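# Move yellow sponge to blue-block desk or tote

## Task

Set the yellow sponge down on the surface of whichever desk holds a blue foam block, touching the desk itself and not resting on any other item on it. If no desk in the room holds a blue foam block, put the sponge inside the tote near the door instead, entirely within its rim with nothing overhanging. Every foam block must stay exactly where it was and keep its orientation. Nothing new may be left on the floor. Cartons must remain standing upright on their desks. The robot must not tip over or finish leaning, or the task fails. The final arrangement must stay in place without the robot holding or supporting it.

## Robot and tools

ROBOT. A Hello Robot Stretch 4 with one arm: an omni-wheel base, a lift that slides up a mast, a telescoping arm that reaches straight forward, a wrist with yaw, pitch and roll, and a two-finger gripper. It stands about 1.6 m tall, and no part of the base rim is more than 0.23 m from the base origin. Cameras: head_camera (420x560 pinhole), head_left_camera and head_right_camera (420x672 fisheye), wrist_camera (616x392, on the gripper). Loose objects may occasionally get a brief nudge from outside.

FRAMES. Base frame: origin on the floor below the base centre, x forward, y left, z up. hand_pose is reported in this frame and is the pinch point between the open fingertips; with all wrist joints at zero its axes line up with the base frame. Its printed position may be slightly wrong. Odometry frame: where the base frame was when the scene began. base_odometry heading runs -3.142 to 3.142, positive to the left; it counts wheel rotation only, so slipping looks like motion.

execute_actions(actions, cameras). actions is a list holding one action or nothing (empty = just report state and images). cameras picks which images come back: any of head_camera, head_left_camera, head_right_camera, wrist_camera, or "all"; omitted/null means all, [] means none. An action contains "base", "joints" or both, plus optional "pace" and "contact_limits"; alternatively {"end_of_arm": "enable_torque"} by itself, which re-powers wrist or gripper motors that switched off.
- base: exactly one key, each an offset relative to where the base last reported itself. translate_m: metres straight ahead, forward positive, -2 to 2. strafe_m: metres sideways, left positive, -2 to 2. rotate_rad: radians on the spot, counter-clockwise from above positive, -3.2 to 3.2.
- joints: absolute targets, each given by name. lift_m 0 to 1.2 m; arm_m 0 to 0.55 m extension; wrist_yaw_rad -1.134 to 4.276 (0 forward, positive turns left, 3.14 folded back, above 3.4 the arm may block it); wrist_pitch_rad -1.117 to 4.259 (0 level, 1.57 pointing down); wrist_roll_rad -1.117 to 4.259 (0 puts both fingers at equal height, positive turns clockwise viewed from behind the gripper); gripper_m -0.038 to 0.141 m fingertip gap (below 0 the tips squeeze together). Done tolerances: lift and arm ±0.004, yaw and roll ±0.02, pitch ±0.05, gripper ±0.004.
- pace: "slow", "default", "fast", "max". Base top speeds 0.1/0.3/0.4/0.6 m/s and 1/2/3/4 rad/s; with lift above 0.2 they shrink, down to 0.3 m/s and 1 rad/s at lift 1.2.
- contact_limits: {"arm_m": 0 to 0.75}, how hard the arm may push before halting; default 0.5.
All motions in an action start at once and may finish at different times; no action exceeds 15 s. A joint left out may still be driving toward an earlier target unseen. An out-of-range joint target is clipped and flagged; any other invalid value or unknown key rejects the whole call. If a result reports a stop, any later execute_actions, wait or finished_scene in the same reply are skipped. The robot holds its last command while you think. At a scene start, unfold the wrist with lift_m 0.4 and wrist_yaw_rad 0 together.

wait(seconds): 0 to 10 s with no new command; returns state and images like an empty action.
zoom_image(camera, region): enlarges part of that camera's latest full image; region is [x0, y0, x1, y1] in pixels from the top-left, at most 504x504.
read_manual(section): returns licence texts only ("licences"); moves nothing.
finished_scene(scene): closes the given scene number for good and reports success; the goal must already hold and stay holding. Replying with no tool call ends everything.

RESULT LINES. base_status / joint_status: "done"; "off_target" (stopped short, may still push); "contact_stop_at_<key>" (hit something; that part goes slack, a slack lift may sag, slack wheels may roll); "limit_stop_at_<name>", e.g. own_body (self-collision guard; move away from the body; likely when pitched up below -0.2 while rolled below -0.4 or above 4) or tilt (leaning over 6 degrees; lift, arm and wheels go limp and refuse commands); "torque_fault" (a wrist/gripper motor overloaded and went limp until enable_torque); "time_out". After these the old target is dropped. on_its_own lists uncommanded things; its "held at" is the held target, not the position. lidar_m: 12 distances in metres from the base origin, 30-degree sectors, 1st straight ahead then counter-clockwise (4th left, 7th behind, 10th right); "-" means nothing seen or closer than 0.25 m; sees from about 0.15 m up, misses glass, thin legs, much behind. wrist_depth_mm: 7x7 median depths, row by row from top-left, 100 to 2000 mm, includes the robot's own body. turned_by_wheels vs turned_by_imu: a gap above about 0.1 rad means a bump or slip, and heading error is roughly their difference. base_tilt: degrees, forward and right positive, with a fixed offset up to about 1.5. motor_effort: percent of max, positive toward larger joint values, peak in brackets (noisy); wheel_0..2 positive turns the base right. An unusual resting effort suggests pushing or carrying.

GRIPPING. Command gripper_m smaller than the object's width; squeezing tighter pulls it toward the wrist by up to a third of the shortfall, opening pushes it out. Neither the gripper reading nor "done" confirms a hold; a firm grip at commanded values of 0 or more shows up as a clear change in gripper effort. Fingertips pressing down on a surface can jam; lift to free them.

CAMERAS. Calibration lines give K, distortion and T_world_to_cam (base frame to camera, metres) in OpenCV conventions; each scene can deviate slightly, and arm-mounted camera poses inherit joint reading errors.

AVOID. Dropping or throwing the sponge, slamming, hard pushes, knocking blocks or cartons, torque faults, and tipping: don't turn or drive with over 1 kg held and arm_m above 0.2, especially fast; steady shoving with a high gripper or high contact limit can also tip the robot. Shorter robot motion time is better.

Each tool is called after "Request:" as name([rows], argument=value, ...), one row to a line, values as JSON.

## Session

Request:
execute_actions(actions=[])

Scene clock: 0.00 s.
base_odometry: x=+0.000 y=+0.000 heading=+0.000 (m, m, rad; odometry frame)
turned_by_wheels: +0.000 (rad since the last result)
turned_by_imu: +0.000 (rad since the last result)
base_tilt: forward=-0.3 right=-0.2 (deg)
lidar_m: 2.09 1.38 1.77 1.72 1.57 1.61 1.00 0.93 0.96 2.33 1.55 1.59
base_status: not commanded
joint_positions: lift_m=+0.160 arm_m=+0.002 wrist_yaw_rad=+3.223 wrist_pitch_rad=-0.011 wrist_roll_rad=-0.013 gripper_m=+0.057
joint_status: not commanded
motor_effort: lift_m=+20 arm_m=+0 wrist_yaw_rad=+0 wrist_pitch_rad=-7 wrist_roll_rad=+1 gripper_m=-7 wheel_0=+0 wheel_1=+1 wheel_2=+0 (%)
hand_pose: x=-0.1220 y=+0.0636 z=+0.3415 quat_wxyz=(-0.041, +0.006, -0.006, +0.999) (m; base frame)
wrist_depth_mm: - 134 255 - - - - / - 112 134 - - - - / - 115 138 - - - - / - 135 193 - - - - / 211 1661 1808 - - - 1921 / 216 1308 190 1255 193 1138 1078 / 217 778 878 - 854 768 788
pictures: head_camera, head_left_camera, head_right_camera, wrist_camera
camera_calibration (this result's frames):
wrist_camera: T_world_to_cam=[[-0.0548583, 0.998043, -0.030002, -0.0620383], [0.00813502, -0.0295995, -0.999529, 0.394713], [-0.998461, -0.0550765, -0.00649532, 0.110105], [0, 0, 0, 1]] pos_world=[0.103321, 0.0796644, 0.393381]
Images, in order (width x height): head_camera 420x560, head_left_camera 420x672, head_right_camera 420x672, wrist_camera 616x392.

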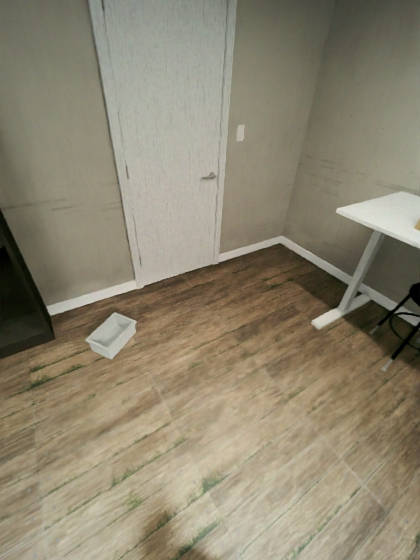

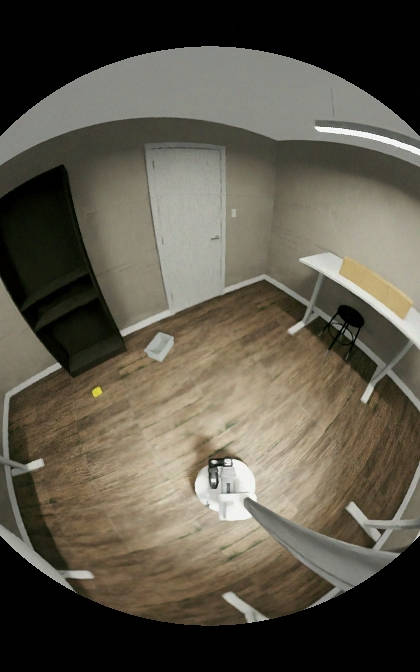

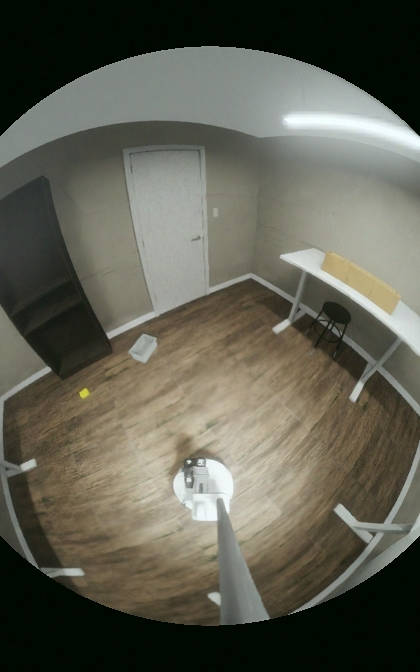

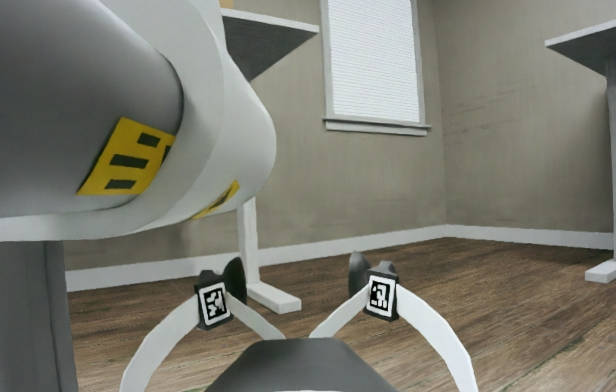

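Request:
execute_actions([
  {"base":{"rotate_rad":1.125},"joints":{"lift_m":0.4,"wrist_yaw_rad":0,"gripper_m":0.14}},
], cameras=[])

Request:
execute_actions([
  {"base":{"translate_m":0.9},"joints":{"wrist_pitch_rad":1.57,"arm_m":0.38,"lift_m":0.27},"pace":"fast"},
])

Scene clock: 6.13 s.
base_odometry: x=+0.000 y=+0.000 heading=+1.125 (m, m, rad; odometry frame)
turned_by_wheels: +1.125 (rad since the last result)
turned_by_imu: +1.138 (rad since the last result)
base_tilt: forward=-0.3 right=-0.3 (deg)
lidar_m: 1.78 1.66 1.57 1.65 0.97 0.91 0.98 1.64 1.57 1.65 2.05 1.35
base_status: done
joint_positions: lift_m=+0.400 arm_m=+0.002 wrist_yaw_rad=+0.000 wrist_pitch_rad=-0.011 wrist_roll_rad=-0.013 gripper_m=+0.140
joint_status: all done
motor_effort: lift_m=+25(26) arm_m=+0(0) wrist_yaw_rad=-2(7) wrist_pitch_rad=-7(7) wrist_roll_rad=+0(0) gripper_m=+0(3) wheel_0=-1(8) wheel_1=-1(8) wheel_2=-1(5) (%)
hand_pose: x=+0.4612 y=-0.0873 z=+0.5811 quat_wxyz=(+1.000, -0.007, -0.006, +0.000) (m; base frame)
wrist_depth_mm: - - - 1808 1708 1576 1397 / - - - 1808 1708 1537 1430 / - - - 1863 1661 1537 1430 / - - - 1863 1756 1576 1430 / - - - 1863 1756 1576 1464 / - 210 1808 1708 1430 1499 1430 / 1430 1366 1397 - 1366 1229 1098
pictures: none
No camera images: the call's "cameras" was empty. Leave "cameras" out to get every camera's image.

Scene clock: 9.67 s.
base_odometry: x=+0.388 y=+0.812 heading=+1.125 (m, m, rad; odometry frame)
turned_by_wheels: +0.000 (rad since the last result)
turned_by_imu: +0.001 (rad since the last result)
base_tilt: forward=-0.3 right=-0.3 (deg)
lidar_m: 0.99 1.78 1.14 1.21 1.61 1.68 2.33 2.13 2.02 0.79 0.80 0.93
base_status: done
joint_positions: lift_m=+0.270 arm_m=+0.378 wrist_yaw_rad=+0.000 wrist_pitch_rad=+1.570 wrist_roll_rad=-0.013 gripper_m=+0.140
joint_status: all done
motor_effort: lift_m=+15(22) arm_m=+9(9) wrist_yaw_rad=-1(2) wrist_pitch_rad=+1(5) wrist_roll_rad=-1(0) gripper_m=-1(0) wheel_0=+1(9) wheel_1=+2(8) wheel_2=+0(15) (%)
hand_pose: x=+0.5496 y=-0.0874 z=+0.1601 quat_wxyz=(+0.707, -0.005, +0.707, +0.005) (m; base frame)
wrist_depth_mm: 368 370 373 375 377 379 382 / 373 373 375 377 379 382 384 / 373 375 375 336 382 384 387 / 373 377 379 334 382 387 387 / 375 377 379 382 384 387 389 / 377 211 382 382 384 389 389 / 379 379 382 - 387 389 392
pictures: head_camera, head_left_camera, head_right_camera, wrist_camera
camera_calibration (this result's frames):
wrist_camera: T_world_to_cam=[[-0.0296149, -0.999199, 0.0268979, -0.0774543], [-0.999419, 0.0300544, 0.0160824, 0.599881], [-0.016878, -0.026406, -0.999509, 0.39316], [0, 0, 0, 1]] pos_world=[0.603874, -0.0850395, 0.385403]
Images, in order (width x height): head_camera 420x560, head_left_camera 420x672, head_right_camera 420x672, wrist_camera 616x392.

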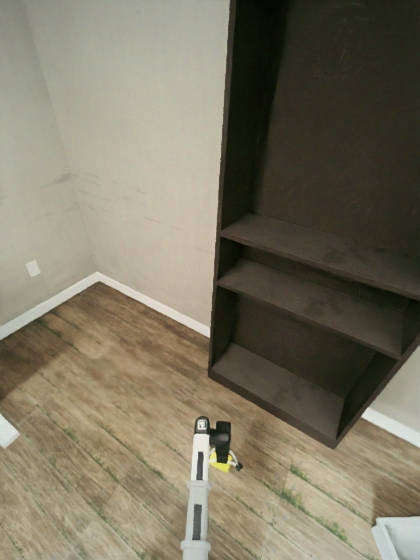

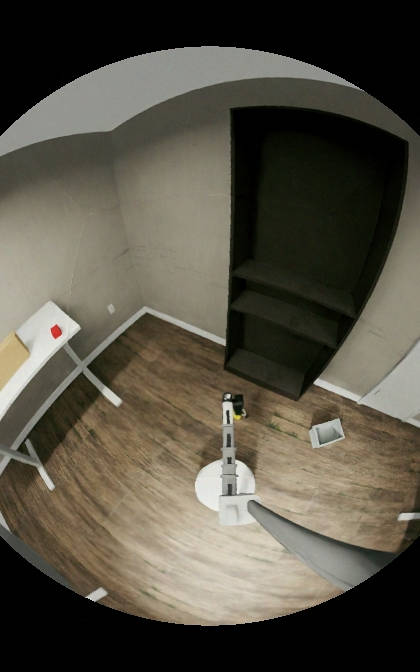

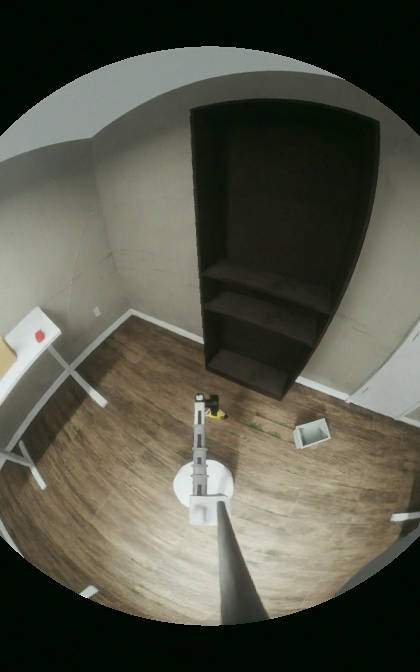

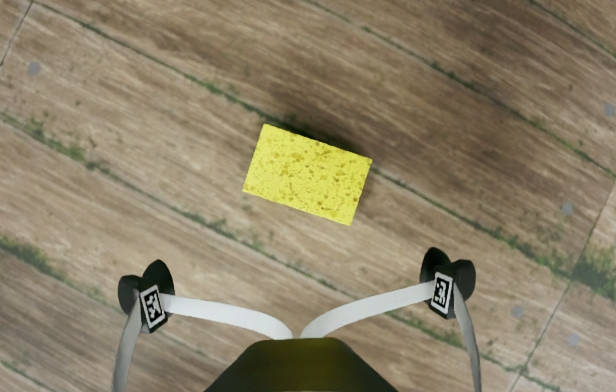

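Request:
execute_actions([
  {"joints":{"wrist_roll_rad":-1.11,"wrist_yaw_rad":0.15,"arm_m":0.435,"lift_m":0.21}},
], cameras=["wrist_camera"])

Scene clock: 14.10 s.
base_odometry: x=+0.388 y=+0.812 heading=+1.125 (m, m, rad; odometry frame)
turned_by_wheels: +0.000 (rad since the last result)
turned_by_imu: +0.001 (rad since the last result)
base_tilt: forward=-0.4 right=-0.4 (deg)
lidar_m: 1.00 1.78 1.14 1.18 1.64 1.67 2.32 2.11 2.02 0.79 0.81 0.93
base_status: not commanded
joint_positions: lift_m=+0.210 arm_m=+0.433 wrist_yaw_rad=+0.150 wrist_pitch_rad=+1.570 wrist_roll_rad=-1.110 gripper_m=+0.140
joint_status: all done
motor_effort: lift_m=+14(15) arm_m=+9(7) wrist_yaw_rad=-1(1) wrist_pitch_rad=+0(0) wrist_roll_rad=-1(4) gripper_m=-3(0) wheel_0=+1(1) wheel_1=+2(2) wheel_2=+0(0) (%)
hand_pose: x=+0.6175 y=-0.0864 z=+0.1001 quat_wxyz=(+0.572, -0.417, +0.571, +0.416) (m; base frame)
wrist_depth_mm: 315 317 317 319 319 320 320 / 317 317 319 319 320 320 320 / 319 319 319 320 320 322 322 / 320 319 320 320 322 322 324 / 320 320 322 277 322 324 324 / 322 211 324 277 322 325 325 / 322 324 322 - 325 325 325
pictures: wrist_camera
camera_calibration (this result's frames):
wrist_camera: T_world_to_cam=[[0.93756, -0.346728, 0.0275998, -0.613783], [-0.347244, -0.937626, 0.0166865, 0.182288], [0.0200926, -0.0252284, -0.99948, 0.311679], [0, 0, 0, 1]] pos_world=[0.632494, -0.0340344, 0.325415]
Images, in order (width x height): wrist_camera 616x392.

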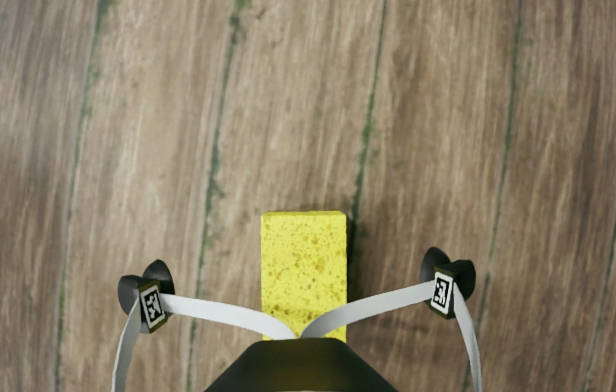

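Request:
execute_actions([
  {"joints":{"lift_m":0.148}},
], cameras=[])

Request:
execute_actions([
  {"joints":{"gripper_m":0.03}},
], cameras=["wrist_camera"])

Request:
execute_actions([
  {"joints":{"lift_m":0.22}},
], cameras=[])

Request:
execute_actions([
  {"base":{"rotate_rad":1.04},"joints":{"lift_m":1.2,"wrist_roll_rad":0,"wrist_pitch_rad":0.4,"wrist_yaw_rad":1.45},"pace":"fast"},
])

Scene clock: 22.03 s.
base_odometry: x=+0.388 y=+0.812 heading=+1.125 (m, m, rad; odometry frame)
turned_by_wheels: +0.000 (rad since the last result)
turned_by_imu: +0.001 (rad since the last result)
base_tilt: forward=-0.3 right=-0.3 (deg)
lidar_m: 0.99 1.75 1.14 1.18 1.60 1.68 2.31 2.12 2.02 0.80 0.81 0.94
base_status: not commanded
joint_positions: lift_m=+0.148 arm_m=+0.433 wrist_yaw_rad=+0.150 wrist_pitch_rad=+1.570 wrist_roll_rad=-1.110 gripper_m=+0.140
joint_status: all done
motor_effort: lift_m=+14(19) arm_m=+9(9) wrist_yaw_rad=-1(0) wrist_pitch_rad=+0(0) wrist_roll_rad=-1(1) gripper_m=-1(3) wheel_0=+1(1) wheel_1=+1(2) wheel_2=+0(0) (%)
hand_pose: x=+0.6175 y=-0.0864 z=+0.0382 quat_wxyz=(+0.572, -0.417, +0.571, +0.416) (m; base frame)
wrist_depth_mm: 255 256 256 256 257 258 - / 255 256 257 258 258 258 259 / 256 257 257 257 259 259 260 / 257 258 258 259 260 260 260 / 258 258 259 215 260 260 262 / 258 211 260 216 260 262 263 / 259 260 260 - 263 263 263
pictures: none
No camera images: the call's "cameras" was empty. Leave "cameras" out to get every camera's image.

Scene clock: 24.13 s.
base_odometry: x=+0.388 y=+0.812 heading=+1.125 (m, m, rad; odometry frame)
turned_by_wheels: +0.000 (rad since the last result)
turned_by_imu: +0.001 (rad since the last result)
base_tilt: forward=-0.4 right=-0.3 (deg)
lidar_m: 0.97 1.79 1.14 1.18 1.63 1.68 2.31 2.12 2.03 0.80 0.81 0.93
base_status: not commanded
joint_positions: lift_m=+0.148 arm_m=+0.433 wrist_yaw_rad=+0.150 wrist_pitch_rad=+1.570 wrist_roll_rad=-1.110 gripper_m=+0.030
joint_status: all done
motor_effort: lift_m=+14(14) arm_m=+9(9) wrist_yaw_rad=-1(1) wrist_pitch_rad=+0(0) wrist_roll_rad=+0(1) gripper_m=-22(20) wheel_0=+1(1) wheel_1=+2(2) wheel_2=+0(0) (%)
hand_pose: x=+0.6175 y=-0.0864 z=+0.0382 quat_wxyz=(+0.572, -0.417, +0.571, +0.416) (m; base frame)
wrist_depth_mm: 255 256 256 257 258 257 - / 255 257 257 257 258 258 259 / 257 257 258 258 258 259 260 / 257 258 259 259 259 260 260 / 257 258 258 206 260 260 262 / 258 259 204 206 187 262 263 / 259 260 260 - 262 263 263
pictures: wrist_camera
camera_calibration (this result's frames):
wrist_camera: T_world_to_cam=[[0.937562, -0.346722, 0.0275999, -0.612075], [-0.347238, -0.937628, 0.0166864, 0.183319], [0.0200929, -0.0252283, -0.99948, 0.249726], [0, 0, 0, 1]] pos_world=[0.632496, -0.0340343, 0.263431]
Images, in order (width x height): wrist_camera 616x392.

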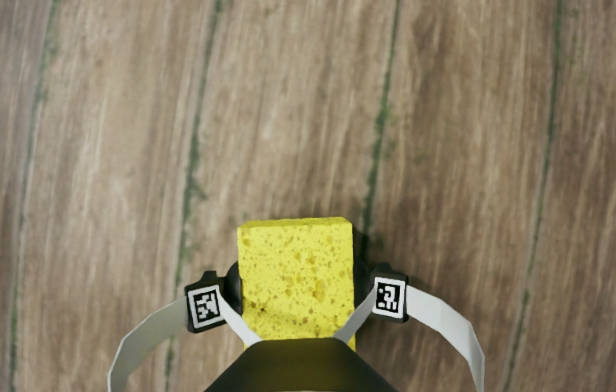

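Scene clock: 25.40 s.
base_odometry: x=+0.388 y=+0.812 heading=+1.125 (m, m, rad; odometry frame)
turned_by_wheels: +0.000 (rad since the last result)
turned_by_imu: +0.000 (rad since the last result)
base_tilt: forward=-0.2 right=-0.3 (deg)
lidar_m: 0.97 1.79 1.15 1.20 1.64 1.68 2.32 2.11 2.02 0.77 0.80 0.93
base_status: not commanded
joint_positions: lift_m=+0.220 arm_m=+0.433 wrist_yaw_rad=+0.150 wrist_pitch_rad=+1.570 wrist_roll_rad=-1.110 gripper_m=+0.030
joint_status: all done
motor_effort: lift_m=+24(26) arm_m=+9(9) wrist_yaw_rad=+0(0) wrist_pitch_rad=+0(0) wrist_roll_rad=-1(1) gripper_m=-20(21) wheel_0=+1(1) wheel_1=+2(2) wheel_2=+0(0) (%)
hand_pose: x=+0.6175 y=-0.0864 z=+0.1093 quat_wxyz=(+0.572, -0.417, +0.571, +0.416) (m; base frame)
wrist_depth_mm: 324 325 325 327 327 329 329 / 325 325 327 327 327 329 330 / 327 327 327 329 330 330 330 / 329 329 329 330 330 332 332 / 327 327 329 206 330 332 332 / 329 330 204 206 187 334 334 / 330 330 332 - 334 334 334
pictures: none
No camera images: the call's "cameras" was empty. Leave "cameras" out to get every camera's image.

Scene clock: 28.93 s.
base_odometry: x=+0.388 y=+0.812 heading=+2.165 (m, m, rad; odometry frame)
turned_by_wheels: +1.040 (rad since the last result)
turned_by_imu: +1.051 (rad since the last result)
base_tilt: forward=-0.4 right=-0.2 (deg)
lidar_m: 1.12 1.18 1.65 1.68 1.79 2.14 2.23 0.81 0.80 0.94 0.98 1.76
base_status: done
joint_positions: lift_m=+1.200 arm_m=+0.434 wrist_yaw_rad=+1.450 wrist_pitch_rad=+0.402 wrist_roll_rad=+0.000 gripper_m=+0.030
joint_status: all done
motor_effort: lift_m=+24(24) arm_m=+7(9) wrist_yaw_rad=-1(5) wrist_pitch_rad=-7(10) wrist_roll_rad=+1(5) gripper_m=-19(21) wheel_0=-1(12) wheel_1=-1(10) wheel_2=+1(16) (%)
hand_pose: x=+0.7233 y=+0.2530 z=+1.2648 quat_wxyz=(+0.733, -0.133, +0.149, +0.650) (m; base frame)
wrist_depth_mm: - - - - - 1808 1366 / - - - - - 1863 1430 / 1576 1921 - - - 991 1366 / - - - - - 917 723 / - - - 206 - 809 723 / - - 204 206 187 1708 609 / 1756 1618 1661 - 1661 1618 1537
pictures: head_camera, head_left_camera, head_right_camera, wrist_camera
camera_calibration (this result's frames):
wrist_camera: T_world_to_cam=[[0.986475, -0.161392, -0.0286414, -0.638576], [-0.0917362, -0.398791, -0.912442, 1.37186], [0.135839, 0.902728, -0.408203, 0.415836], [0, 0, 0, 1]] pos_world=[0.699301, 0.0686384, 1.4032]
Images, in order (width x height): head_camera 420x560, head_left_camera 420x672, head_right_camera 420x672, wrist_camera 616x392.

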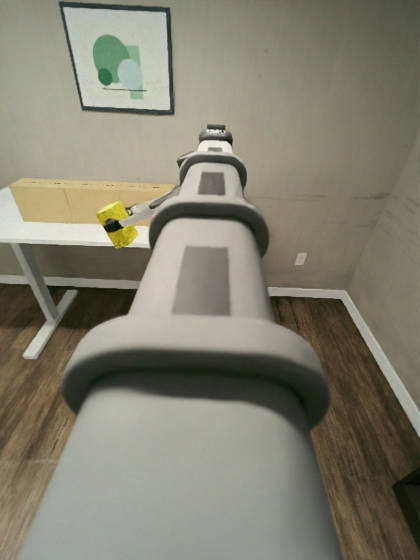

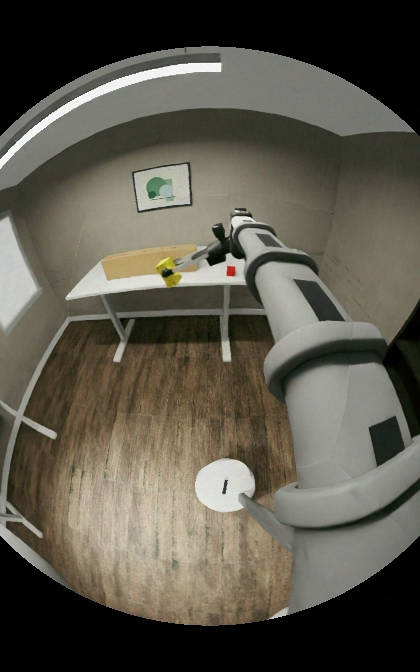

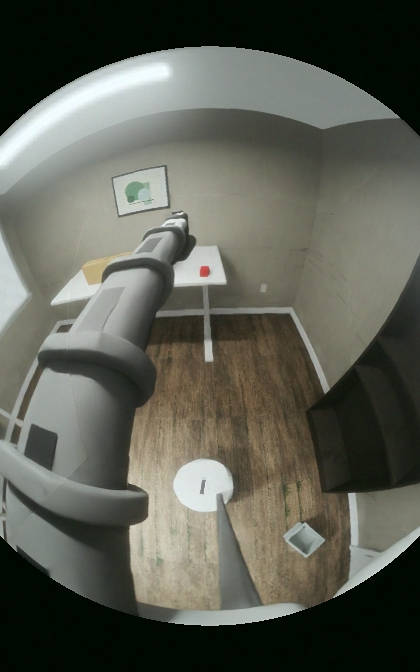

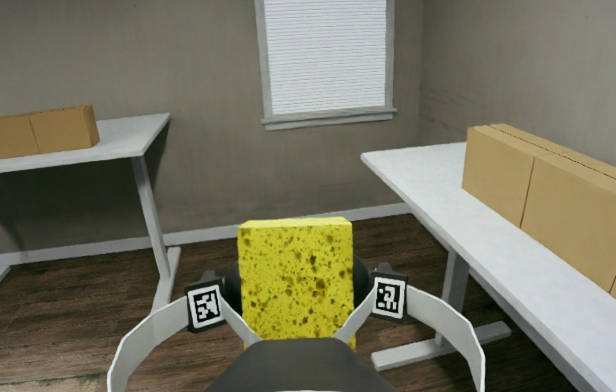

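Sponge bottom ≈1.2 m; raise the pitch slightly for clearance over the cartons.

Request:
execute_actions([
  {"base":{"translate_m":0.85},"joints":{"arm_m":0.55,"wrist_pitch_rad":0.2,"wrist_yaw_rad":1.2},"pace":"fast"},
], cameras=["wrist_camera","head_left_camera"])

Request:
execute_actions([
  {"joints":{"wrist_pitch_rad":0.9,"wrist_yaw_rad":1.4}},
], cameras=["wrist_camera","head_left_camera"])

Scene clock: 36.80 s.
base_odometry: x=-0.088 y=+1.516 heading=+2.165 (m, m, rad; odometry frame)
turned_by_wheels: +0.000 (rad since the last result)
turned_by_imu: +0.003 (rad since the last result)
base_tilt: forward=-0.2 right=-0.3 (deg)
lidar_m: 0.30 0.29 0.44 1.16 1.79 2.47 3.74 1.37 0.99 1.19 1.26 0.31
base_status: done
joint_positions: lift_m=+1.200 arm_m=+0.548 wrist_yaw_rad=+1.200 wrist_pitch_rad=+0.203 wrist_roll_rad=+0.000 gripper_m=+0.030
joint_status: all done
motor_effort: lift_m=+23(24) arm_m=+9(8) wrist_yaw_rad=-1(4) wrist_pitch_rad=-7(11) wrist_roll_rad=+1(0) gripper_m=-21(21) wheel_0=+2(7) wheel_1=+3(5) wheel_2=-1(9) (%)
hand_pose: x=+0.9032 y=+0.2317 z=+1.3198 quat_wxyz=(+0.821, -0.057, +0.083, +0.562) (m; base frame)
wrist_depth_mm: 1921 - 1182 580 392 303 - / - - 1255 597 407 312 272 / - - 1366 676 452 325 279 / - - 1499 723 473 345 287 / - - 1182 206 462 355 293 / 842 917 204 206 187 347 298 / 707 668 699 - 517 351 301
pictures: head_left_camera, wrist_camera
camera_calibration (this result's frames):
wrist_camera: T_world_to_cam=[[0.918249, -0.394332, -0.0363584, -0.692028], [-0.119059, -0.187341, -0.975053, 1.48837], [0.377683, 0.89967, -0.218975, -0.0344167], [0, 0, 0, 1]] pos_world=[0.825657, 0.0369082, 1.41854]
Images, in order (width x height): head_left_camera 420x672, wrist_camera 616x392.

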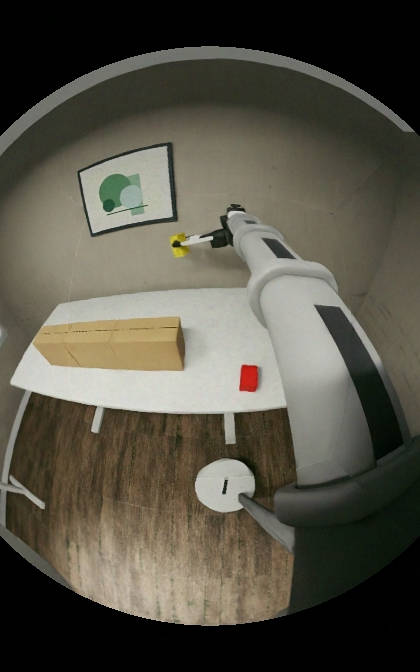

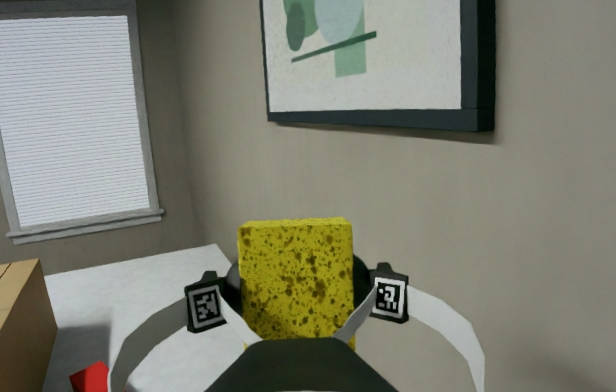

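Scene clock: 37.77 s.
base_odometry: x=-0.088 y=+1.516 heading=+2.165 (m, m, rad; odometry frame)
turned_by_wheels: +0.000 (rad since the last result)
turned_by_imu: +0.000 (rad since the last result)
base_tilt: forward=-0.3 right=-0.3 (deg)
lidar_m: 0.30 0.31 0.44 1.13 1.80 2.47 3.75 1.37 0.97 1.16 1.29 0.32
base_status: not commanded
joint_positions: lift_m=+1.200 arm_m=+0.548 wrist_yaw_rad=+1.400 wrist_pitch_rad=+0.901 wrist_roll_rad=+0.000 gripper_m=+0.030
joint_status: all done
motor_effort: lift_m=+23(24) arm_m=+9(9) wrist_yaw_rad=+0(5) wrist_pitch_rad=-3(5) wrist_roll_rad=+1(1) gripper_m=-20(22) wheel_0=+2(2) wheel_1=+3(3) wheel_2=-1(1) (%)
hand_pose: x=+0.8360 y=+0.1615 z=+1.1517 quat_wxyz=(+0.689, -0.281, +0.333, +0.580) (m; base frame)
wrist_depth_mm: 525 759 759 759 640 415 329 / 484 627 654 647 634 439 343 / 452 574 569 569 580 466 359 / 424 512 508 504 500 484 373 / 397 459 449 206 452 459 392 / 370 415 204 206 187 410 407 / 355 370 379 - 382 373 415
pictures: head_left_camera, wrist_camera
camera_calibration (this result's frames):
wrist_camera: T_world_to_cam=[[0.975562, -0.219657, -0.00537767, -0.775947], [-0.17781, -0.774857, -0.606614, 1.02297], [0.12908, 0.592746, -0.794978, 0.938066], [0, 0, 0, 1]] pos_world=[0.817794, 0.0661786, 1.36212]
Images, in order (width x height): head_left_camera 420x672, wrist_camera 616x392.

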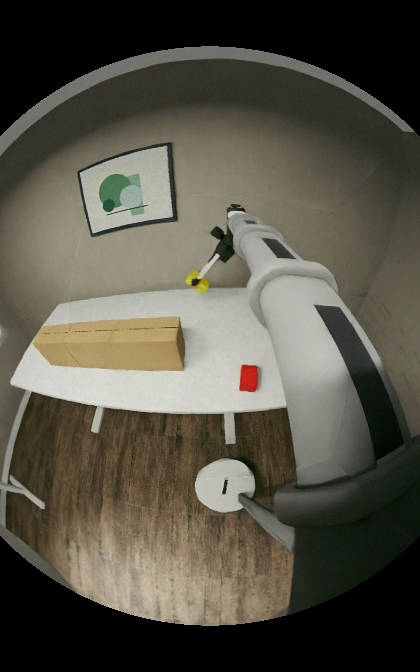

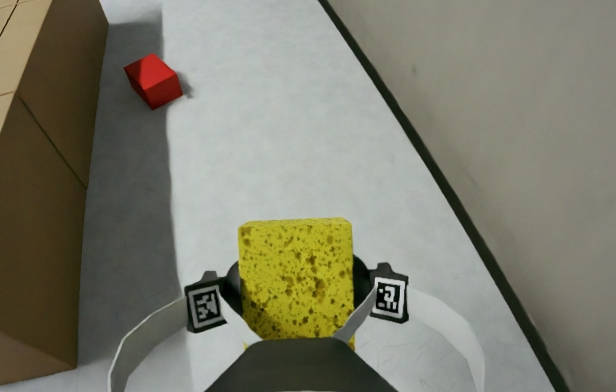

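Request:
execute_actions([
  {"base":{"translate_m":-0.85},"joints":{"wrist_pitch_rad":0.2,"wrist_yaw_rad":1.2},"pace":"fast"},
], cameras=[])

Request:
execute_actions([
  {"base":{"rotate_rad":1.5}},
], cameras=["head_right_camera","head_left_camera"])

Scene clock: 47.43 s.
base_odometry: x=+0.388 y=+0.812 heading=+2.165 (m, m, rad; odometry frame)
turned_by_wheels: +0.000 (rad since the last result)
turned_by_imu: +0.001 (rad since the last result)
base_tilt: forward=-0.2 right=-0.3 (deg)
lidar_m: 1.14 1.17 1.62 1.66 1.77 2.15 2.25 0.82 0.80 0.92 0.97 1.75
base_status: done
joint_positions: lift_m=+1.200 arm_m=+0.548 wrist_yaw_rad=+1.200 wrist_pitch_rad=+0.203 wrist_roll_rad=+0.000 gripper_m=+0.030
joint_status: all done
motor_effort: lift_m=+23(23) arm_m=+9(9) wrist_yaw_rad=-2(1) wrist_pitch_rad=-7(11) wrist_roll_rad=+0(0) gripper_m=-23(23) wheel_0=-3(7) wheel_1=-3(8) wheel_2=+1(12) (%)
hand_pose: x=+0.9032 y=+0.2318 z=+1.3199 quat_wxyz=(+0.821, -0.057, +0.083, +0.562) (m; base frame)
wrist_depth_mm: 1921 - - - 1661 1229 1008 / - - - - 1661 1255 1025 / - - - - 1756 1336 1060 / - - - - 1708 1366 1098 / - - - 206 788 699 1060 / - - 204 206 187 580 512 / - - - - 691 597 508
pictures: none
No camera images: the call's "cameras" was empty. Leave "cameras" out to get every camera's image.

Scene clock: 50.20 s.
base_odometry: x=+0.388 y=+0.812 heading=-2.619 (m, m, rad; odometry frame)
turned_by_wheels: +1.499 (rad since the last result)
turned_by_imu: +1.515 (rad since the last result)
base_tilt: forward=-0.2 right=-0.3 (deg)
lidar_m: 1.68 1.72 2.16 2.01 1.90 0.86 0.93 0.99 1.65 1.15 1.16 1.51
base_status: done
joint_positions: lift_m=+1.200 arm_m=+0.549 wrist_yaw_rad=+1.200 wrist_pitch_rad=+0.203 wrist_roll_rad=+0.000 gripper_m=+0.030
joint_status: not commanded
motor_effort: lift_m=+23(23) arm_m=+8(9) wrist_yaw_rad=-1(1) wrist_pitch_rad=-8(8) wrist_roll_rad=+0(0) gripper_m=-21(24) wheel_0=-2(8) wheel_1=-3(7) wheel_2=-2(9) (%)
hand_pose: x=+0.9033 y=+0.2317 z=+1.3199 quat_wxyz=(+0.821, -0.057, +0.083, +0.562) (m; base frame)
wrist_depth_mm: - - - - - 1708 1464 / - - - - - 1808 1499 / - - - - - 1863 1537 / 1808 - - - - 1229 1464 / - - - 206 1661 1118 946 / - - 204 206 187 1921 1229 / - - - - - 1863 1661
pictures: head_left_camera, head_right_camera
Images, in order (width x height): head_left_camera 420x672, head_right_camera 420x672.

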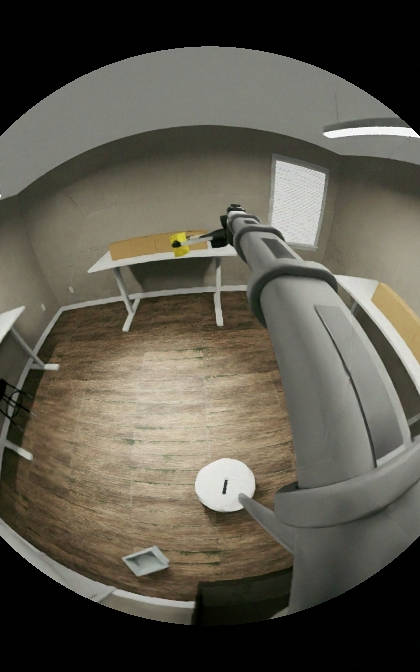

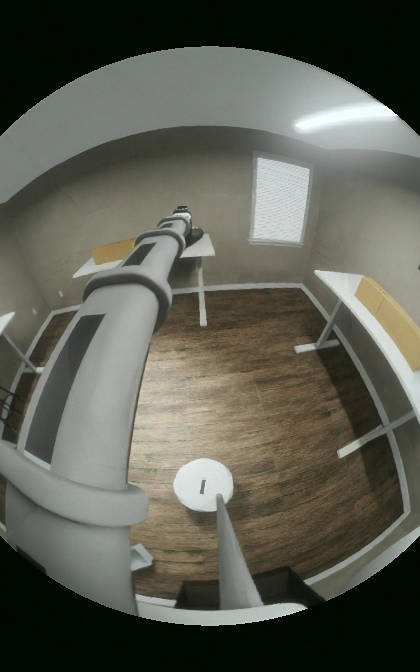

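Request:
execute_actions([
  {"base":{"translate_m":1.38},"pace":"fast"},
], cameras=["wrist_camera","head_left_camera"])

Request:
execute_actions([
  {"joints":{"wrist_pitch_rad":0.8,"wrist_yaw_rad":1.4}},
], cameras=["wrist_camera","head_left_camera"])

Scene clock: 59.37 s.
base_odometry: x=-0.808 y=+0.123 heading=-2.619 (m, m, rad; odometry frame)
turned_by_wheels: +0.000 (rad since the last result)
turned_by_imu: +0.004 (rad since the last result)
base_tilt: forward=-0.3 right=-0.4 (deg)
lidar_m: 0.31 0.33 0.43 1.05 2.17 2.19 2.07 1.60 1.10 0.99 1.76 0.34
base_status: done
joint_positions: lift_m=+1.200 arm_m=+0.549 wrist_yaw_rad=+1.200 wrist_pitch_rad=+0.203 wrist_roll_rad=+0.000 gripper_m=+0.030
joint_status: not commanded
motor_effort: lift_m=+23(22) arm_m=+8(8) wrist_yaw_rad=+0(0) wrist_pitch_rad=-7(8) wrist_roll_rad=+0(0) gripper_m=-24(20) wheel_0=+1(7) wheel_1=+2(8) wheel_2=-1(16) (%)
hand_pose: x=+0.9033 y=+0.2317 z=+1.3199 quat_wxyz=(+0.821, -0.057, +0.083, +0.562) (m; base frame)
wrist_depth_mm: - - 991 615 445 345 294 / - - 1060 647 462 357 301 / - - 1138 676 480 366 309 / - - 1255 715 496 375 319 / - - 1182 206 488 389 324 / 891 917 204 206 187 382 332 / 732 668 699 - 544 389 336
pictures: head_left_camera, wrist_camera
camera_calibration (this result's frames):
wrist_camera: T_world_to_cam=[[0.918164, -0.394525, -0.0363946, -0.692009], [-0.119128, -0.187294, -0.975054, 1.48848], [0.377866, 0.899595, -0.218965, -0.0345893], [0, 0, 0, 1]] pos_world=[0.825767, 0.0368854, 1.41859]
Images, in order (width x height): head_left_camera 420x672, wrist_camera 616x392.

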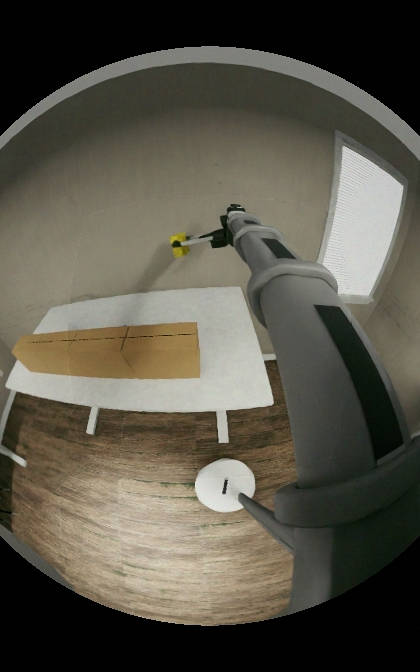

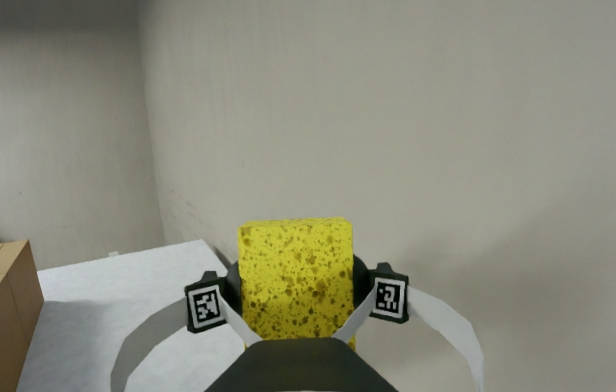

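Scene clock: 60.27 s.
base_odometry: x=-0.808 y=+0.123 heading=-2.619 (m, m, rad; odometry frame)
turned_by_wheels: +0.000 (rad since the last result)
turned_by_imu: +0.000 (rad since the last result)
base_tilt: forward=-0.2 right=-0.3 (deg)
lidar_m: 0.31 0.33 0.43 1.07 2.16 2.18 2.08 1.61 1.09 1.03 1.76 0.33
base_status: not commanded
joint_positions: lift_m=+1.200 arm_m=+0.549 wrist_yaw_rad=+1.400 wrist_pitch_rad=+0.801 wrist_roll_rad=+0.000 gripper_m=+0.030
joint_status: all done
motor_effort: lift_m=+23(23) arm_m=+8(8) wrist_yaw_rad=+1(3) wrist_pitch_rad=-4(5) wrist_roll_rad=+0(1) gripper_m=-20(23) wheel_0=+1(1) wheel_1=+2(2) wheel_2=-1(0) (%)
hand_pose: x=+0.8398 y=+0.1829 z=+1.1707 quat_wxyz=(+0.704, -0.251, +0.298, +0.593) (m; base frame)
wrist_depth_mm: 668 960 946 917 621 430 347 / 603 798 778 768 661 455 364 / 564 661 654 647 647 484 379 / 521 539 559 564 559 512 397 / 477 500 484 206 488 504 413 / 430 445 204 206 187 445 442 / 399 389 397 - 399 389 459
pictures: head_left_camera, wrist_camera
camera_calibration (this result's frames):
wrist_camera: T_world_to_cam=[[0.975693, -0.218894, -0.0103667, -0.769261], [-0.166854, -0.711397, -0.682696, 1.11997], [0.142063, 0.667832, -0.730629, 0.840084], [0, 0, 0, 1]] pos_world=[0.81809, 0.0673238, 1.37042]
Images, in order (width x height): head_left_camera 420x672, wrist_camera 616x392.

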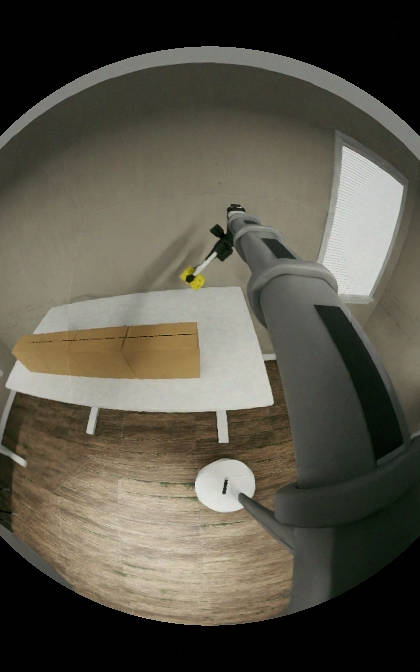

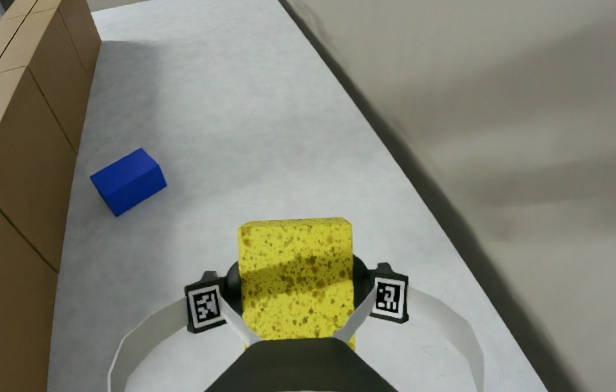

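Request:
execute_actions([
  {"base":{"strafe_m":0.1},"joints":{"wrist_pitch_rad":1.57}},
], cameras=["wrist_camera","head_right_camera"])

Scene clock: 64.40 s.
base_odometry: x=-0.758 y=+0.036 heading=-2.619 (m, m, rad; odometry frame)
turned_by_wheels: +0.000 (rad since the last result)
turned_by_imu: +0.001 (rad since the last result)
base_tilt: forward=-0.3 right=-0.3 (deg)
lidar_m: 0.29 0.31 0.41 1.06 2.07 2.17 2.02 1.80 1.20 1.10 1.72 0.33
base_status: done
joint_positions: lift_m=+1.200 arm_m=+0.549 wrist_yaw_rad=+1.400 wrist_pitch_rad=+1.570 wrist_roll_rad=+0.000 gripper_m=+0.030
joint_status: all done
motor_effort: lift_m=+23(23) arm_m=+8(8) wrist_yaw_rad=+0(1) wrist_pitch_rad=+1(3) wrist_roll_rad=+0(0) gripper_m=-19(23) wheel_0=-2(9) wheel_1=+2(10) wheel_2=+0(4) (%)
hand_pose: x=+0.8056 y=-0.0146 z=+1.0894 quat_wxyz=(+0.541, -0.455, +0.541, +0.456) (m; base frame)
wrist_depth_mm: 349 351 353 353 355 359 415 / 349 351 355 355 359 359 424 / 351 353 355 359 359 362 364 / 353 355 357 357 359 362 364 / 353 357 357 206 362 364 366 / 357 357 204 206 187 366 366 / 357 357 359 - 366 368 574
pictures: head_right_camera, wrist_camera
camera_calibration (this result's frames):
wrist_camera: T_world_to_cam=[[0.976882, -0.212081, 0.0268822, -0.821443], [-0.212551, -0.977019, 0.0160122, 0.190083], [0.0228685, -0.0213558, -0.99951, 1.29633], [0, 0, 0, 1]] pos_world=[0.81321, 0.0391862, 1.31474]
Images, in order (width x height): head_right_camera 420x672, wrist_camera 616x392.

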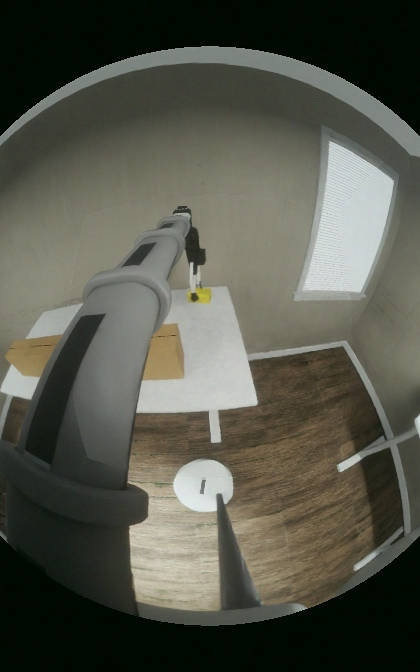

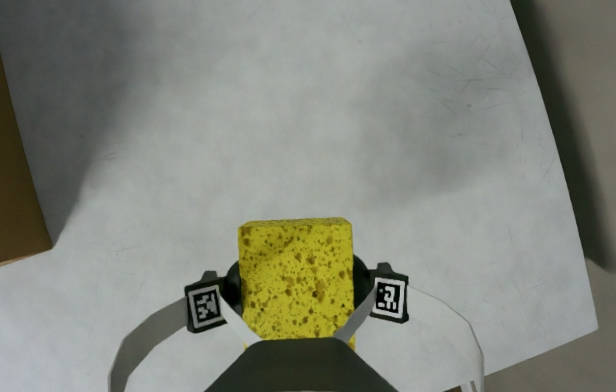

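Request:
execute_actions([
  {"joints":{"lift_m":1.1}},
], cameras=[])

Request:
execute_actions([
  {"joints":{"gripper_m":0.1}},
], cameras=[])

Request:
execute_actions([
  {"joints":{"lift_m":1.17}},
], cameras=["head_right_camera","wrist_camera"])

Scene clock: 68.87 s.
base_odometry: x=-0.758 y=+0.036 heading=-2.619 (m, m, rad; odometry frame)
turned_by_wheels: +0.000 (rad since the last result)
turned_by_imu: +0.001 (rad since the last result)
base_tilt: forward=-0.3 right=-0.4 (deg)
lidar_m: 0.29 0.31 0.43 1.04 2.07 2.19 2.01 1.82 1.19 1.10 1.75 0.33
base_status: not commanded
joint_positions: lift_m=+1.100 arm_m=+0.549 wrist_yaw_rad=+1.400 wrist_pitch_rad=+1.570 wrist_roll_rad=+0.000 gripper_m=+0.030
joint_status: all done
motor_effort: lift_m=+14(24) arm_m=+8(8) wrist_yaw_rad=+0(0) wrist_pitch_rad=+1(1) wrist_roll_rad=+1(0) gripper_m=-20(20) wheel_0=-2(2) wheel_1=+2(2) wheel_2=+0(0) (%)
hand_pose: x=+0.8056 y=-0.0146 z=+0.9901 quat_wxyz=(+0.541, -0.455, +0.541, +0.456) (m; base frame)
wrist_depth_mm: 253 254 256 257 258 259 260 / 254 255 257 257 259 260 262 / 255 256 258 259 260 262 263 / 256 257 258 260 262 262 264 / 257 258 259 206 262 264 264 / 258 259 204 206 187 265 266 / 259 259 260 - 264 266 267
pictures: none
No camera images: the call's "cameras" was empty. Leave "cameras" out to get every camera's image.

Scene clock: 70.40 s.
base_odometry: x=-0.758 y=+0.036 heading=-2.619 (m, m, rad; odometry frame)
turned_by_wheels: +0.000 (rad since the last result)
turned_by_imu: +0.000 (rad since the last result)
base_tilt: forward=-0.3 right=-0.4 (deg)
lidar_m: 0.30 0.32 0.44 1.04 2.08 2.19 2.01 1.80 1.21 1.12 1.74 0.33
base_status: not commanded
joint_positions: lift_m=+1.100 arm_m=+0.549 wrist_yaw_rad=+1.400 wrist_pitch_rad=+1.570 wrist_roll_rad=+0.000 gripper_m=+0.100
joint_status: all done
motor_effort: lift_m=+14(14) arm_m=+8(8) wrist_yaw_rad=+0(0) wrist_pitch_rad=+1(1) wrist_roll_rad=+1(0) gripper_m=+0(20) wheel_0=-2(2) wheel_1=+2(2) wheel_2=+0(0) (%)
hand_pose: x=+0.8056 y=-0.0146 z=+0.9901 quat_wxyz=(+0.541, -0.455, +0.541, +0.456) (m; base frame)
wrist_depth_mm: 253 254 255 256 258 259 262 / 254 256 257 257 259 260 262 / 255 256 258 259 259 262 263 / 256 257 258 259 262 263 264 / 257 258 259 216 262 264 265 / 258 259 213 216 197 265 266 / 258 259 262 - 265 266 267
pictures: none
No camera images: the call's "cameras" was empty. Leave "cameras" out to get every camera's image.

Scene clock: 71.67 s.
base_odometry: x=-0.758 y=+0.036 heading=-2.619 (m, m, rad; odometry frame)
turned_by_wheels: +0.000 (rad since the last result)
turned_by_imu: +0.000 (rad since the last result)
base_tilt: forward=-0.3 right=-0.3 (deg)
lidar_m: 0.30 0.30 0.40 1.02 2.08 2.17 2.03 1.82 1.18 1.11 1.73 0.32
base_status: not commanded
joint_positions: lift_m=+1.170 arm_m=+0.549 wrist_yaw_rad=+1.400 wrist_pitch_rad=+1.570 wrist_roll_rad=+0.000 gripper_m=+0.100
joint_status: all done
motor_effort: lift_m=+24(28) arm_m=+8(8) wrist_yaw_rad=+0(0) wrist_pitch_rad=+0(0) wrist_roll_rad=+0(0) gripper_m=+0(1) wheel_0=-2(2) wheel_1=+2(2) wheel_2=+0(0) (%)
hand_pose: x=+0.8056 y=-0.0146 z=+1.0593 quat_wxyz=(+0.541, -0.455, +0.541, +0.456) (m; base frame)
wrist_depth_mm: 320 322 325 325 327 329 392 / 322 322 325 327 329 330 332 / 322 324 327 327 329 330 330 / 324 325 327 329 330 332 334 / 325 327 327 285 332 332 334 / 327 327 213 286 198 334 336 / 329 329 330 - 336 336 338
pictures: head_right_camera, wrist_camera
camera_calibration (this result's frames):
wrist_camera: T_world_to_cam=[[0.976882, -0.212081, 0.0268822, -0.820633], [-0.212551, -0.977019, 0.016012, 0.190565], [0.0228685, -0.0213557, -0.99951, 1.26623], [0, 0, 0, 1]] pos_world=[0.81321, 0.0391862, 1.28462]
Images, in order (width x height): head_right_camera 420x672, wrist_camera 616x392.

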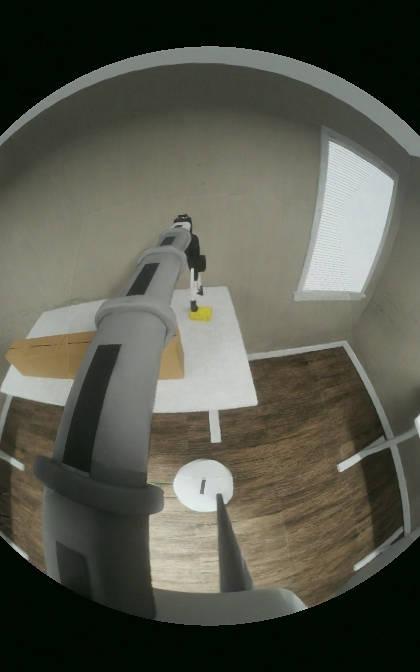

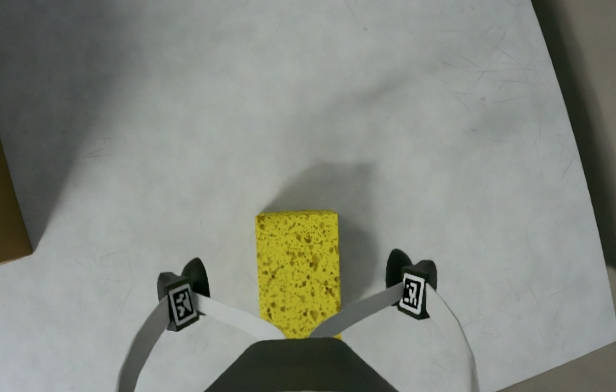

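Request:
finished_scene(scene=2)

The scene is finished: the task was done.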